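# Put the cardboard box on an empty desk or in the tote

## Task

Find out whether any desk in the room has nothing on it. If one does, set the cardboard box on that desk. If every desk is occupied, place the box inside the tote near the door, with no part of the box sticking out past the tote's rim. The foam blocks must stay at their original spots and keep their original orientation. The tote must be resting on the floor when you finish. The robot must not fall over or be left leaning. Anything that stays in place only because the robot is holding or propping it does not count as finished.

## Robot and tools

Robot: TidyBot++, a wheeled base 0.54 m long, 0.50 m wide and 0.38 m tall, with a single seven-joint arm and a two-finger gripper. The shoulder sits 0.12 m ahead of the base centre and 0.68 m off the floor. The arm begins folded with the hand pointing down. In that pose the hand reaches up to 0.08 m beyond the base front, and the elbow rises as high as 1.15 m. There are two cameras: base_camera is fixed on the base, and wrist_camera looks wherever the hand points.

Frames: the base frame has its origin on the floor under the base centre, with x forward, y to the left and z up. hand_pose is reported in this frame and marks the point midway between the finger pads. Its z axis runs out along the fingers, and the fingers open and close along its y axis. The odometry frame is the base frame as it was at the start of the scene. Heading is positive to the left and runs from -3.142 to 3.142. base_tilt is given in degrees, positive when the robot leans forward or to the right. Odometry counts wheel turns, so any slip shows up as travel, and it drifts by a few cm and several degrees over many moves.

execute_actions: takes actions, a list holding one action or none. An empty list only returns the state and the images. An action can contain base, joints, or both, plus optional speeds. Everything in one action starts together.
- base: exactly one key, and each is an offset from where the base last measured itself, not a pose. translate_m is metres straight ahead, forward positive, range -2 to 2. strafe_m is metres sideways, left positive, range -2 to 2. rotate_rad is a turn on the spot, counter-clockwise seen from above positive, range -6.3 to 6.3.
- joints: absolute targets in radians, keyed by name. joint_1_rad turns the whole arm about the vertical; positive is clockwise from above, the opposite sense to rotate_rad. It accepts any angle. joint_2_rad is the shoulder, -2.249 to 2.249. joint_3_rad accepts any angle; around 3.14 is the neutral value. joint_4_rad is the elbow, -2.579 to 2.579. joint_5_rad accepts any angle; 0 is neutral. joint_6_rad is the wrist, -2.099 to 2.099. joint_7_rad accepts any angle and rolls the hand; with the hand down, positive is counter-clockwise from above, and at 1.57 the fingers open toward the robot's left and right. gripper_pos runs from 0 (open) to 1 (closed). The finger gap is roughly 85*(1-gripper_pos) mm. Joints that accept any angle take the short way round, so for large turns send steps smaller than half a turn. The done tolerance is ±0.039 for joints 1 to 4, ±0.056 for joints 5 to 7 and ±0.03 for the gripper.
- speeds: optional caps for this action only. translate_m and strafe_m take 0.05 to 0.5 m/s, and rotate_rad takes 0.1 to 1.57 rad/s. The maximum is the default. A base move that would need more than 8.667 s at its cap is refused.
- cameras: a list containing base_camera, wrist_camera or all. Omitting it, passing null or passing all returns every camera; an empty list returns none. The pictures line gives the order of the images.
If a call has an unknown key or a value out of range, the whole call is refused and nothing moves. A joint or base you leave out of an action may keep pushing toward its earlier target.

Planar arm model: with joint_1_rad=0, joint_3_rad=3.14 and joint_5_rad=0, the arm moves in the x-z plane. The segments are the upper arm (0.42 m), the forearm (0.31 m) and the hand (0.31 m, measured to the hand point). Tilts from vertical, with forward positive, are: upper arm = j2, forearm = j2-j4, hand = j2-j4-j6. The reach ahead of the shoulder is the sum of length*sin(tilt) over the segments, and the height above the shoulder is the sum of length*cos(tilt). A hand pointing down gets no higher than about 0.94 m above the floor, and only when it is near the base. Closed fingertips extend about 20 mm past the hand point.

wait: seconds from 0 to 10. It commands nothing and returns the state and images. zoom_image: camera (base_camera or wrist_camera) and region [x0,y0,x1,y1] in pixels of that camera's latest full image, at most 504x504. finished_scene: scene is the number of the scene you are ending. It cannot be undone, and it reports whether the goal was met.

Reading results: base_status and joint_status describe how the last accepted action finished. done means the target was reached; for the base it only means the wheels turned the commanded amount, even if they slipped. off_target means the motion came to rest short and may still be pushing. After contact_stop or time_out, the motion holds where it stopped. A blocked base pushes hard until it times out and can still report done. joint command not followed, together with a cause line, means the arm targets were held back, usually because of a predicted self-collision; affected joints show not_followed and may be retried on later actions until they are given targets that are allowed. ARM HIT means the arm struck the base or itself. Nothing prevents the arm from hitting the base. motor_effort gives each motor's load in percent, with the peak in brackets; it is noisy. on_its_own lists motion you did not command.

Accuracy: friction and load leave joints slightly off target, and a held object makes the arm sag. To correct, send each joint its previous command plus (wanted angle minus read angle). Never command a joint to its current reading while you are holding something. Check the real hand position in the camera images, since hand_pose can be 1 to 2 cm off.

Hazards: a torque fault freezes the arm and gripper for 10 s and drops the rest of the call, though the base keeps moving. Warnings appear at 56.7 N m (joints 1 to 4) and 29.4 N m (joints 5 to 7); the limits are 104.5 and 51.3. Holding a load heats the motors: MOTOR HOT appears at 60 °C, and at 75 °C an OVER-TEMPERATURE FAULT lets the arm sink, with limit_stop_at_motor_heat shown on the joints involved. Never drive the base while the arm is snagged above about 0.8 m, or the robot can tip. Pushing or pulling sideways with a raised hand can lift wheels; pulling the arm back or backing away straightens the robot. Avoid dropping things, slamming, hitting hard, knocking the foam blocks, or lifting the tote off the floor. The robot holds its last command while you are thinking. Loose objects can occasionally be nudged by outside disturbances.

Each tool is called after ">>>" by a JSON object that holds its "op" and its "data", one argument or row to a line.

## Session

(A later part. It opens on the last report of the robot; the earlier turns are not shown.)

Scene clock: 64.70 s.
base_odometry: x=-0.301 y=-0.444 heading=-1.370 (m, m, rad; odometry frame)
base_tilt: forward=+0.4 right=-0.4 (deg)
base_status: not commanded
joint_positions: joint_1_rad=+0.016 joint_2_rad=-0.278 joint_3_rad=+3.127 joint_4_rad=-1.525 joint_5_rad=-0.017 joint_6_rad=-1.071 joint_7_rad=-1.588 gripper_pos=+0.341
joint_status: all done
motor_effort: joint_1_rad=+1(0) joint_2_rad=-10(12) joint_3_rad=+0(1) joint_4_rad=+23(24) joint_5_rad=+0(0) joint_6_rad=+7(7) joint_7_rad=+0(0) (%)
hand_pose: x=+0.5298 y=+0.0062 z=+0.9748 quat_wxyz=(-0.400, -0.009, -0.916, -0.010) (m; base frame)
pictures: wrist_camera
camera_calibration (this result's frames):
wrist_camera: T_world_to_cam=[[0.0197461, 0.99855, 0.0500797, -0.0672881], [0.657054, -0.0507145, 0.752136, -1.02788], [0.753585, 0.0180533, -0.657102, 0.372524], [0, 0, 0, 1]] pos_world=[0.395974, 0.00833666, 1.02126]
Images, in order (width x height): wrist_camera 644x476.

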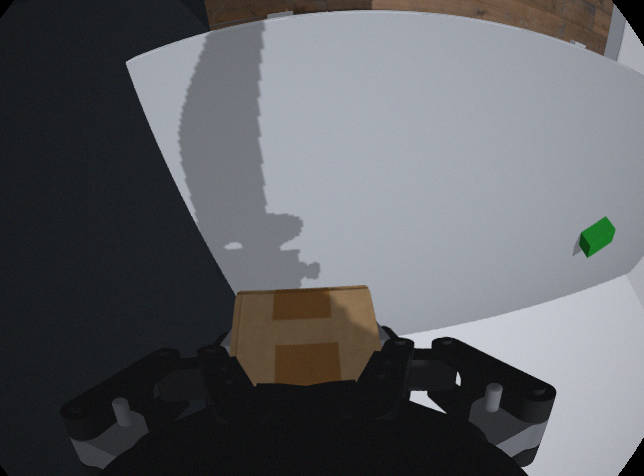

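>>> {"op": "execute_actions", "data": {
  "actions": [
    {"joints":{"joint_2_rad":-0.02,"joint_4_rad":-0.5,"joint_6_rad":-1.92}}
  ],
  "cameras": []
}}

>>> {"op": "execute_actions", "data": {
  "actions": [
    {"base":{"translate_m":-2.0}}
  ],
  "cameras": []
}}

>>> {"op": "execute_actions", "data": {
  "actions": [
    {"base":{"rotate_rad":-1.571}}
  ],
  "cameras": ["base_camera"]
}}

>>> {"op": "execute_actions", "data": {
  "actions": [
    {"base":{"translate_m":1.3}}
  ]
}}

Scene clock: 67.30 s.
base_odometry: x=-0.301 y=-0.444 heading=-1.370 (m, m, rad; odometry frame)
base_tilt: forward=+0.4 right=-0.3 (deg)
base_status: not commanded
joint_positions: joint_1_rad=+0.016 joint_2_rad=-0.039 joint_3_rad=+3.127 joint_4_rad=-0.525 joint_5_rad=-0.017 joint_6_rad=-1.891 joint_7_rad=-1.588 gripper_pos=+0.341
joint_status: all done
motor_effort: joint_1_rad=+0(0) joint_2_rad=-11(12) joint_3_rad=+0(1) joint_4_rad=+14(24) joint_5_rad=+0(0) joint_6_rad=+6(7) joint_7_rad=+0(0) (%)
hand_pose: x=+0.4646 y=+0.0060 z=+1.1554 quat_wxyz=(-0.373, -0.003, -0.928, -0.009) (m; base frame)
pictures: none
No camera images: the call's "cameras" was empty. Leave "cameras" out to get every camera's image.

Scene clock: 72.67 s.
base_odometry: x=-0.700 y=+1.515 heading=-1.370 (m, m, rad; odometry frame)
base_tilt: forward=+0.3 right=-0.4 (deg)
base_status: done
joint_positions: joint_1_rad=+0.016 joint_2_rad=-0.021 joint_3_rad=+3.127 joint_4_rad=-0.523 joint_5_rad=-0.017 joint_6_rad=-1.893 joint_7_rad=-1.588 gripper_pos=+0.341
joint_status: not commanded
motor_effort: joint_1_rad=+0(0) joint_2_rad=-11(15) joint_3_rad=+0(1) joint_4_rad=+14(16) joint_5_rad=+0(0) joint_6_rad=+6(6) joint_7_rad=+1(0) (%)
hand_pose: x=+0.4728 y=+0.0058 z=+1.1495 quat_wxyz=(-0.365, -0.004, -0.931, -0.009) (m; base frame)
pictures: none
No camera images: the call's "cameras" was empty. Leave "cameras" out to get every camera's image.

Scene clock: 74.97 s.
base_odometry: x=-0.701 y=+1.515 heading=-2.941 (m, m, rad; odometry frame)
base_tilt: forward=+0.4 right=-0.4 (deg)
base_status: done
joint_positions: joint_1_rad=+0.016 joint_2_rad=-0.020 joint_3_rad=+3.127 joint_4_rad=-0.523 joint_5_rad=-0.017 joint_6_rad=-1.893 joint_7_rad=-1.588 gripper_pos=+0.341
joint_status: not commanded
motor_effort: joint_1_rad=+1(1) joint_2_rad=-12(15) joint_3_rad=+0(2) joint_4_rad=+14(16) joint_5_rad=+0(1) joint_6_rad=+5(7) joint_7_rad=+0(0) (%)
hand_pose: x=+0.4733 y=+0.0058 z=+1.1492 quat_wxyz=(-0.364, -0.004, -0.931, -0.009) (m; base frame)
pictures: base_camera
Images, in order (width x height): base_camera 644x364.

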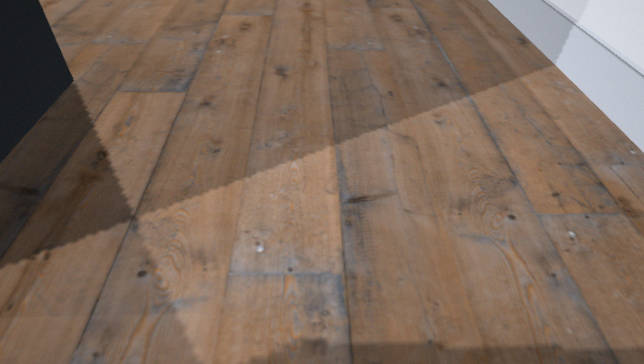

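Scene clock: 78.93 s.
base_odometry: x=-1.975 y=+1.257 heading=-2.941 (m, m, rad; odometry frame)
base_tilt: forward=+0.4 right=-0.4 (deg)
base_status: done
joint_positions: joint_1_rad=+0.016 joint_2_rad=-0.015 joint_3_rad=+3.127 joint_4_rad=-0.522 joint_5_rad=-0.017 joint_6_rad=-1.893 joint_7_rad=-1.588 gripper_pos=+0.341
joint_status: not commanded
motor_effort: joint_1_rad=+0(0) joint_2_rad=-13(16) joint_3_rad=+0(0) joint_4_rad=+15(15) joint_5_rad=+1(0) joint_6_rad=+6(7) joint_7_rad=+0(0) (%)
hand_pose: x=+0.4751 y=+0.0058 z=+1.1478 quat_wxyz=(-0.362, -0.004, -0.932, -0.009) (m; base frame)
pictures: base_camera, wrist_camera
camera_calibration (this result's frames):
wrist_camera: T_world_to_cam=[[0.013101, 0.99894, 0.0441373, -0.0645203], [0.717069, -0.0401496, 0.695844, -1.08606], [0.696879, 0.0225333, -0.716835, 0.622853], [0, 0, 0, 1]] pos_world=[0.345573, 0.00681206, 1.20506]
Images, in order (width x height): base_camera 644x364, wrist_camera 644x476.

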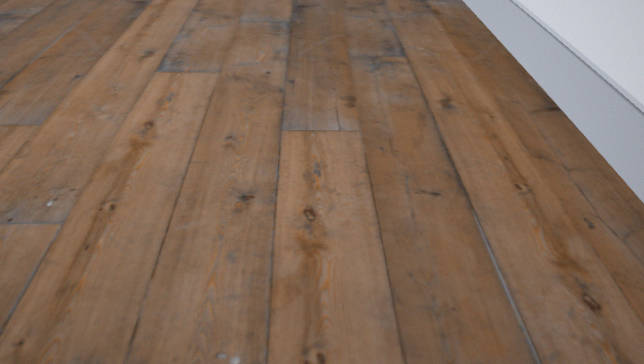

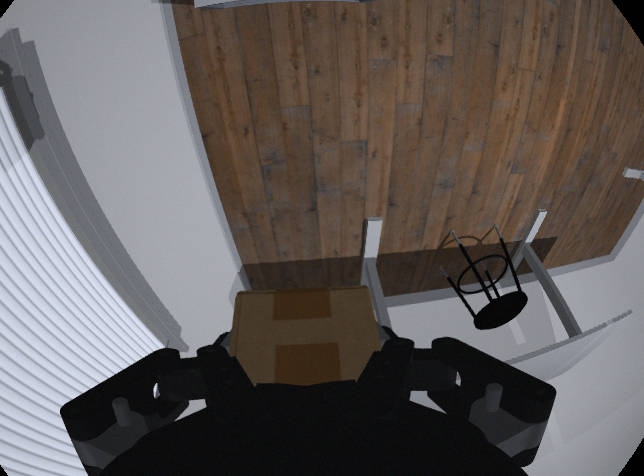

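>>> {"op": "execute_actions", "data": {
  "actions": [
    {"base":{"strafe_m":0.55}}
  ],
  "cameras": []
}}

>>> {"op": "execute_actions", "data": {
  "actions": [
    {"base":{"translate_m":0.75},"speeds":{"translate_m":0.3}}
  ]
}}

Scene clock: 81.50 s.
base_odometry: x=-1.865 y=+0.718 heading=-2.941 (m, m, rad; odometry frame)
base_tilt: forward=+0.4 right=-0.3 (deg)
base_status: done
joint_positions: joint_1_rad=+0.016 joint_2_rad=-0.015 joint_3_rad=+3.127 joint_4_rad=-0.522 joint_5_rad=-0.017 joint_6_rad=-1.893 joint_7_rad=-1.588 gripper_pos=+0.341
joint_status: not commanded
motor_effort: joint_1_rad=+1(2) joint_2_rad=-12(13) joint_3_rad=+0(1) joint_4_rad=+15(15) joint_5_rad=+0(0) joint_6_rad=+6(6) joint_7_rad=+0(0) (%)
hand_pose: x=+0.4751 y=+0.0061 z=+1.1478 quat_wxyz=(-0.362, -0.003, -0.932, -0.009) (m; base frame)
pictures: none
No camera images: the call's "cameras" was empty. Leave "cameras" out to get every camera's image.

Scene clock: 84.97 s.
base_odometry: x=-2.601 y=+0.568 heading=-2.941 (m, m, rad; odometry frame)
base_tilt: forward=+0.3 right=-0.4 (deg)
base_status: done
joint_positions: joint_1_rad=+0.016 joint_2_rad=-0.014 joint_3_rad=+3.127 joint_4_rad=-0.522 joint_5_rad=-0.017 joint_6_rad=-1.894 joint_7_rad=-1.588 gripper_pos=+0.341
joint_status: not commanded
motor_effort: joint_1_rad=+0(0) joint_2_rad=-12(16) joint_3_rad=+0(1) joint_4_rad=+15(16) joint_5_rad=+0(0) joint_6_rad=+6(6) joint_7_rad=+1(0) (%)
hand_pose: x=+0.4758 y=+0.0061 z=+1.1473 quat_wxyz=(-0.362, -0.003, -0.932, -0.009) (m; base frame)
pictures: base_camera, wrist_camera
camera_calibration (this result's frames):
wrist_camera: T_world_to_cam=[[0.0123796, 0.998949, 0.0441315, -0.0644299], [0.71807, -0.0395956, 0.694843, -1.08552], [0.695861, 0.0230876, -0.717806, 0.623655], [0, 0, 0, 1]] pos_world=[0.346304, 0.00698147, 1.20478]
Images, in order (width x height): base_camera 644x364, wrist_camera 644x476.

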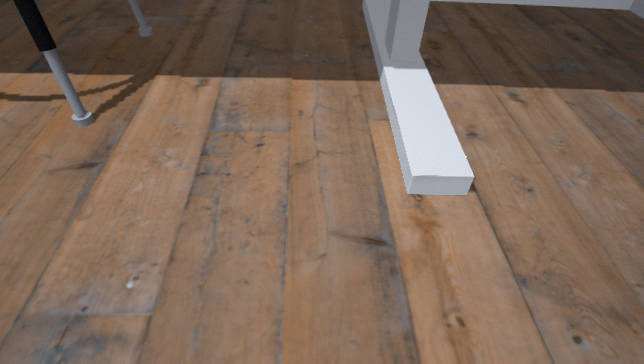

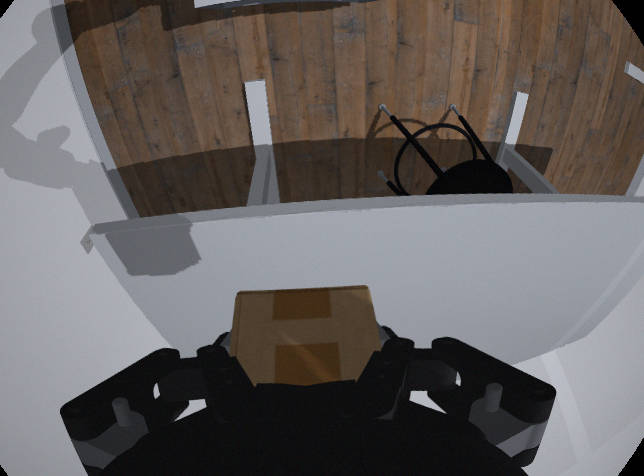

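>>> {"op": "execute_actions", "data": {
  "actions": [
    {"base":{"translate_m":0.22},"speeds":{"translate_m":0.15}}
  ],
  "cameras": []
}}

>>> {"op": "execute_actions", "data": {
  "actions": [
    {"joints":{"joint_2_rad":-0.17,"joint_4_rad":-1.15,"joint_6_rad":-1.43}}
  ]
}}

Scene clock: 87.33 s.
base_odometry: x=-2.816 y=+0.524 heading=-2.941 (m, m, rad; odometry frame)
base_tilt: forward=+0.4 right=-0.4 (deg)
base_status: done
joint_positions: joint_1_rad=+0.016 joint_2_rad=-0.014 joint_3_rad=+3.127 joint_4_rad=-0.521 joint_5_rad=-0.017 joint_6_rad=-1.894 joint_7_rad=-1.588 gripper_pos=+0.341
joint_status: not commanded
motor_effort: joint_1_rad=+0(0) joint_2_rad=-12(16) joint_3_rad=+0(1) joint_4_rad=+14(16) joint_5_rad=-1(0) joint_6_rad=+6(7) joint_7_rad=+0(0) (%)
hand_pose: x=+0.4757 y=+0.0061 z=+1.1475 quat_wxyz=(-0.362, -0.003, -0.932, -0.009) (m; base frame)
pictures: none
No camera images: the call's "cameras" was empty. Leave "cameras" out to get every camera's image.

Scene clock: 89.23 s.
base_odometry: x=-2.816 y=+0.524 heading=-2.941 (m, m, rad; odometry frame)
base_tilt: forward=+0.4 right=-0.4 (deg)
base_status: not commanded
joint_positions: joint_1_rad=+0.016 joint_2_rad=-0.144 joint_3_rad=+3.127 joint_4_rad=-1.135 joint_5_rad=-0.017 joint_6_rad=-1.468 joint_7_rad=-1.588 gripper_pos=+0.341
joint_status: all done
motor_effort: joint_1_rad=+0(0) joint_2_rad=-13(13) joint_3_rad=+0(0) joint_4_rad=+21(21) joint_5_rad=+1(0) joint_6_rad=+6(6) joint_7_rad=+0(0) (%)
hand_pose: x=+0.5177 y=+0.0069 z=+1.0287 quat_wxyz=(-0.334, -0.006, -0.942, -0.010) (m; base frame)
pictures: base_camera, wrist_camera
camera_calibration (this result's frames):
wrist_camera: T_world_to_cam=[[0.0199739, 0.998723, 0.0463985, -0.0667696], [0.75698, -0.045423, 0.651857, -1.00906], [0.653132, 0.0221026, -0.756921, 0.571679], [0, 0, 0, 1]] pos_world=[0.391789, 0.00821432, 1.09358]
Images, in order (width x height): base_camera 644x364, wrist_camera 644x476.

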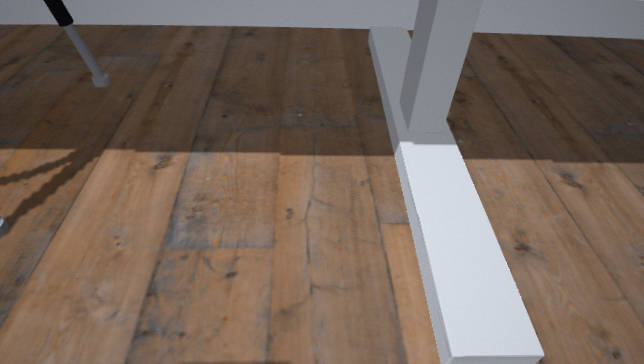

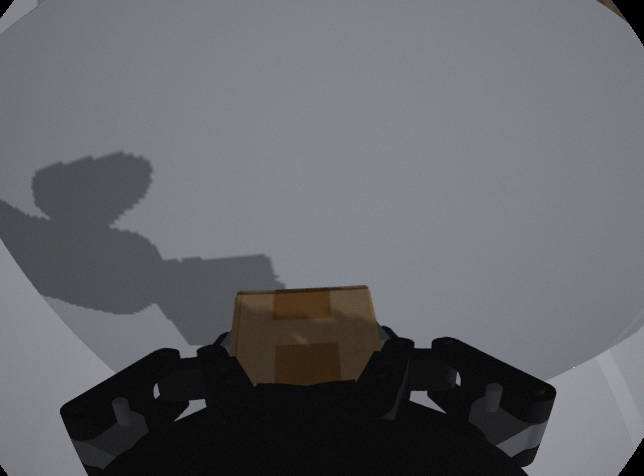

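>>> {"op": "execute_actions", "data": {
  "actions": [
    {"joints":{"joint_4_rad":-1.27,"joint_6_rad":-1.23}}
  ],
  "cameras": ["wrist_camera"]
}}

Scene clock: 90.27 s.
base_odometry: x=-2.816 y=+0.524 heading=-2.941 (m, m, rad; odometry frame)
base_tilt: forward=+0.4 right=-0.4 (deg)
base_status: not commanded
joint_positions: joint_1_rad=+0.016 joint_2_rad=-0.150 joint_3_rad=+3.127 joint_4_rad=-1.257 joint_5_rad=-0.017 joint_6_rad=-1.266 joint_7_rad=-1.588 gripper_pos=+0.341
joint_status: all done
motor_effort: joint_1_rad=+0(0) joint_2_rad=-14(15) joint_3_rad=+0(0) joint_4_rad=+22(24) joint_5_rad=+0(1) joint_6_rad=+6(8) joint_7_rad=+0(0) (%)
hand_pose: x=+0.5534 y=+0.0066 z=+1.0148 quat_wxyz=(-0.375, -0.008, -0.927, -0.010) (m; base frame)
pictures: wrist_camera
camera_calibration (this result's frames):
wrist_camera: T_world_to_cam=[[0.0185079, 0.998599, 0.0495664, -0.0689968], [0.697283, -0.0484209, 0.715159, -1.05824], [0.716557, 0.0213257, -0.697203, 0.442168], [0, 0, 0, 1]] pos_world=[0.422331, 0.00822963, 1.06851]
Images, in order (width x height): wrist_camera 644x476.

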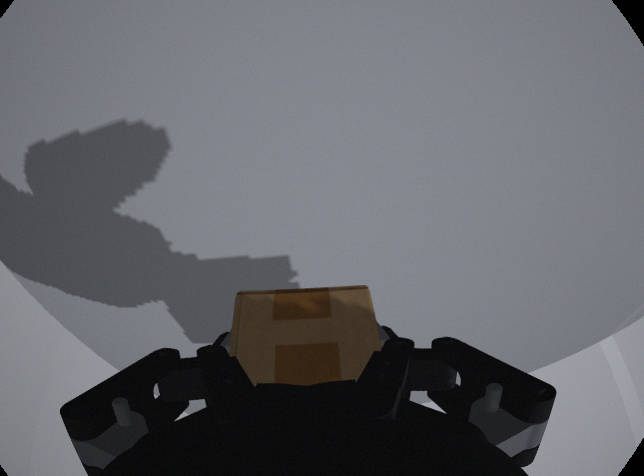

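>>> {"op": "execute_actions", "data": {
  "actions": [
    {"joints":{"joint_4_rad":-1.37,"joint_6_rad":-1.13}}
  ],
  "cameras": ["wrist_camera"]
}}

>>> {"op": "execute_actions", "data": {
  "actions": [
    {"joints":{"joint_4_rad":-1.45,"joint_6_rad":-1.05}}
  ],
  "cameras": ["wrist_camera"]
}}

Scene clock: 91.33 s.
base_odometry: x=-2.816 y=+0.524 heading=-2.941 (m, m, rad; odometry frame)
base_tilt: forward=+0.3 right=-0.4 (deg)
base_status: not commanded
joint_positions: joint_1_rad=+0.016 joint_2_rad=-0.152 joint_3_rad=+3.127 joint_4_rad=-1.359 joint_5_rad=-0.017 joint_6_rad=-1.169 joint_7_rad=-1.588 gripper_pos=+0.341
joint_status: all done
motor_effort: joint_1_rad=+0(0) joint_2_rad=-14(16) joint_3_rad=+0(0) joint_4_rad=+23(24) joint_5_rad=+0(1) joint_6_rad=+6(7) joint_7_rad=+0(1) (%)
hand_pose: x=+0.5648 y=+0.0064 z=+0.9851 quat_wxyz=(-0.373, -0.008, -0.928, -0.010) (m; base frame)
pictures: wrist_camera
camera_calibration (this result's frames):
wrist_camera: T_world_to_cam=[[0.0201522, 0.99854, 0.0501267, -0.0689712], [0.699654, -0.0498996, 0.712737, -1.04389], [0.714197, 0.0207081, -0.699638, 0.417042], [0, 0, 0, 1]] pos_world=[0.433902, 0.00814461, 1.03925]
Images, in order (width x height): wrist_camera 644x476.

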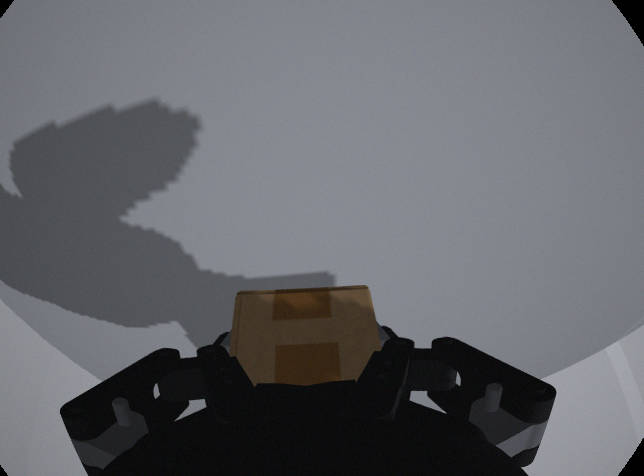

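Scene clock: 92.17 s.
base_odometry: x=-2.816 y=+0.524 heading=-2.941 (m, m, rad; odometry frame)
base_tilt: forward=+0.4 right=-0.4 (deg)
base_status: not commanded
joint_positions: joint_1_rad=+0.016 joint_2_rad=-0.154 joint_3_rad=+3.127 joint_4_rad=-1.427 joint_5_rad=-0.017 joint_6_rad=-1.082 joint_7_rad=-1.588 gripper_pos=+0.341
joint_status: all done
motor_effort: joint_1_rad=-1(1) joint_2_rad=-14(16) joint_3_rad=+0(1) joint_4_rad=+23(23) joint_5_rad=+0(0) joint_6_rad=+6(6) joint_7_rad=+0(0) (%)
hand_pose: x=+0.5750 y=+0.0061 z=+0.9703 quat_wxyz=(-0.383, -0.009, -0.924, -0.010) (m; base frame)
pictures: wrist_camera
camera_calibration (this result's frames):
wrist_camera: T_world_to_cam=[[0.020376, 0.998493, 0.0509608, -0.0691463], [0.684199, -0.0510924, 0.727504, -1.04589], [0.729011, 0.0200437, -0.684209, 0.3759], [0, 0, 0, 1]] pos_world=[0.442971, 0.00807053, 1.02161]
Images, in order (width x height): wrist_camera 644x476.

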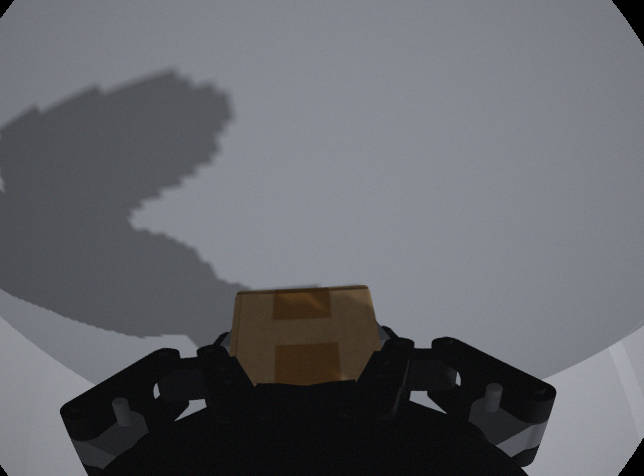

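No contact yet; continue.

>>> {"op": "execute_actions", "data": {
  "actions": [
    {"joints":{"joint_4_rad":-1.53,"joint_6_rad":-0.99}}
  ],
  "cameras": ["wrist_camera"]
}}

Scene clock: 93.10 s.
base_odometry: x=-2.816 y=+0.524 heading=-2.941 (m, m, rad; odometry frame)
base_tilt: forward=+0.3 right=-0.4 (deg)
base_status: not commanded
joint_positions: joint_1_rad=+0.016 joint_2_rad=-0.180 joint_3_rad=+3.127 joint_4_rad=-1.478 joint_5_rad=-0.017 joint_6_rad=-1.008 joint_7_rad=-1.588 gripper_pos=+0.341
joint_status: joint_4_rad off_target (ended at -1.478, target -1.530); the others done
motor_effort: joint_1_rad=+0(0) joint_2_rad=-8(14) joint_3_rad=+0(0) joint_4_rad=+18(22) joint_5_rad=+0(0) joint_6_rad=+3(5) joint_7_rad=+0(0) (%)
hand_pose: x=+0.5772 y=+0.0060 z=+0.9713 quat_wxyz=(-0.405, -0.009, -0.914, -0.010) (m; base frame)
pictures: wrist_camera
camera_calibration (this result's frames):
wrist_camera: T_world_to_cam=[[0.0190346, 0.998474, 0.051836, -0.0692063], [0.648517, -0.0517894, 0.759436, -1.05857], [0.760962, 0.0191609, -0.648513, 0.321883], [0, 0, 0, 1]] pos_world=[0.442876, 0.00811047, 1.01625]
Images, in order (width x height): wrist_camera 644x476.

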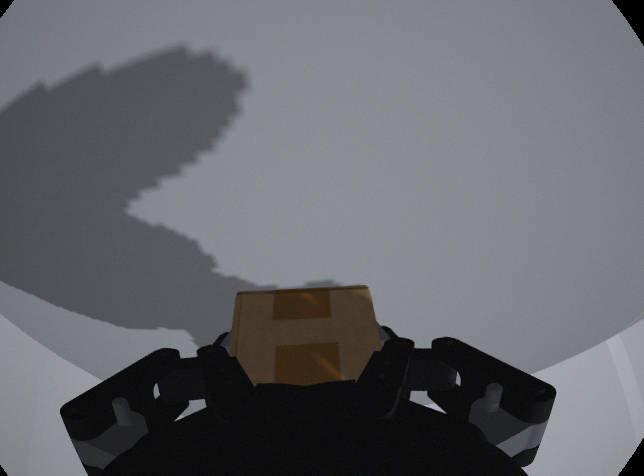

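Contact. Release, lift, back away.

>>> {"op": "execute_actions", "data": {
  "actions": [
    {"joints":{"gripper_pos":0,"joint_4_rad":-1.48}}
  ],
  "cameras": []
}}

>>> {"op": "execute_actions", "data": {
  "actions": [
    {"joints":{"joint_2_rad":-0.3,"joint_4_rad":-1.3,"joint_6_rad":-1.3}}
  ],
  "cameras": []
}}

>>> {"op": "execute_actions", "data": {
  "actions": [
    {"base":{"translate_m":-0.4}}
  ],
  "cameras": ["wrist_camera"]
}}

Scene clock: 94.30 s.
base_odometry: x=-2.816 y=+0.524 heading=-2.941 (m, m, rad; odometry frame)
base_tilt: forward=+0.4 right=-0.4 (deg)
base_status: not commanded
joint_positions: joint_1_rad=+0.016 joint_2_rad=-0.177 joint_3_rad=+3.127 joint_4_rad=-1.477 joint_5_rad=-0.017 joint_6_rad=-1.007 joint_7_rad=-1.588 gripper_pos=+0.000
joint_status: all done
motor_effort: joint_1_rad=+0(1) joint_2_rad=-14(14) joint_3_rad=+0(1) joint_4_rad=+23(23) joint_5_rad=+1(1) joint_6_rad=+6(6) joint_7_rad=+0(0) (%)
hand_pose: x=+0.5783 y=+0.0060 z=+0.9710 quat_wxyz=(-0.405, -0.009, -0.914, -0.010) (m; base frame)
pictures: none
No camera images: the call's "cameras" was empty. Leave "cameras" out to get every camera's image.

Scene clock: 95.47 s.
base_odometry: x=-2.816 y=+0.524 heading=-2.941 (m, m, rad; odometry frame)
base_tilt: forward=+0.3 right=-0.3 (deg)
base_status: not commanded
joint_positions: joint_1_rad=+0.016 joint_2_rad=-0.301 joint_3_rad=+3.127 joint_4_rad=-1.314 joint_5_rad=-0.017 joint_6_rad=-1.269 joint_7_rad=-1.588 gripper_pos=+0.000
joint_status: all done
motor_effort: joint_1_rad=+0(0) joint_2_rad=-6(16) joint_3_rad=+0(0) joint_4_rad=+21(23) joint_5_rad=+0(1) joint_6_rad=+6(7) joint_7_rad=+0(0) (%)
hand_pose: x=+0.4966 y=+0.0073 z=+1.0469 quat_wxyz=(-0.417, -0.007, -0.909, -0.010) (m; base frame)
pictures: none
No camera images: the call's "cameras" was empty. Leave "cameras" out to get every camera's image.

Scene clock: 97.77 s.
base_odometry: x=-2.424 y=+0.604 heading=-2.941 (m, m, rad; odometry frame)
base_tilt: forward=+0.3 right=-0.3 (deg)
base_status: done
joint_positions: joint_1_rad=+0.016 joint_2_rad=-0.306 joint_3_rad=+3.126 joint_4_rad=-1.314 joint_5_rad=-0.017 joint_6_rad=-1.270 joint_7_rad=-1.588 gripper_pos=+0.000
joint_status: not commanded
motor_effort: joint_1_rad=+0(1) joint_2_rad=-6(11) joint_3_rad=+0(2) joint_4_rad=+20(22) joint_5_rad=+0(0) joint_6_rad=+6(6) joint_7_rad=+0(0) (%)
hand_pose: x=+0.4944 y=+0.0076 z=+1.0486 quat_wxyz=(-0.418, -0.006, -0.908, -0.010) (m; base frame)
pictures: wrist_camera
camera_calibration (this result's frames):
wrist_camera: T_world_to_cam=[[0.013517, 0.998728, 0.0485728, -0.0670611], [0.626538, -0.0463181, 0.778014, -1.07213], [0.779274, 0.0199163, -0.626367, 0.402685], [0, 0, 0, 1]] pos_world=[0.358835, 0.00929674, 1.08962]
Images, in order (width x height): wrist_camera 644x476.

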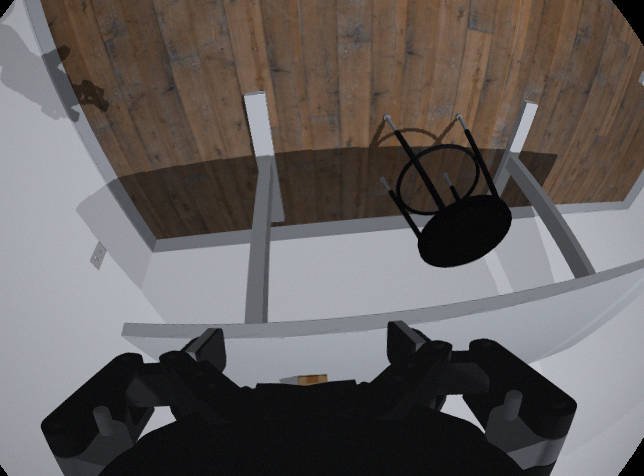

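>>> {"op": "finished_scene", "data": {
  "scene": 1
}}

The scene is finished: the task was done.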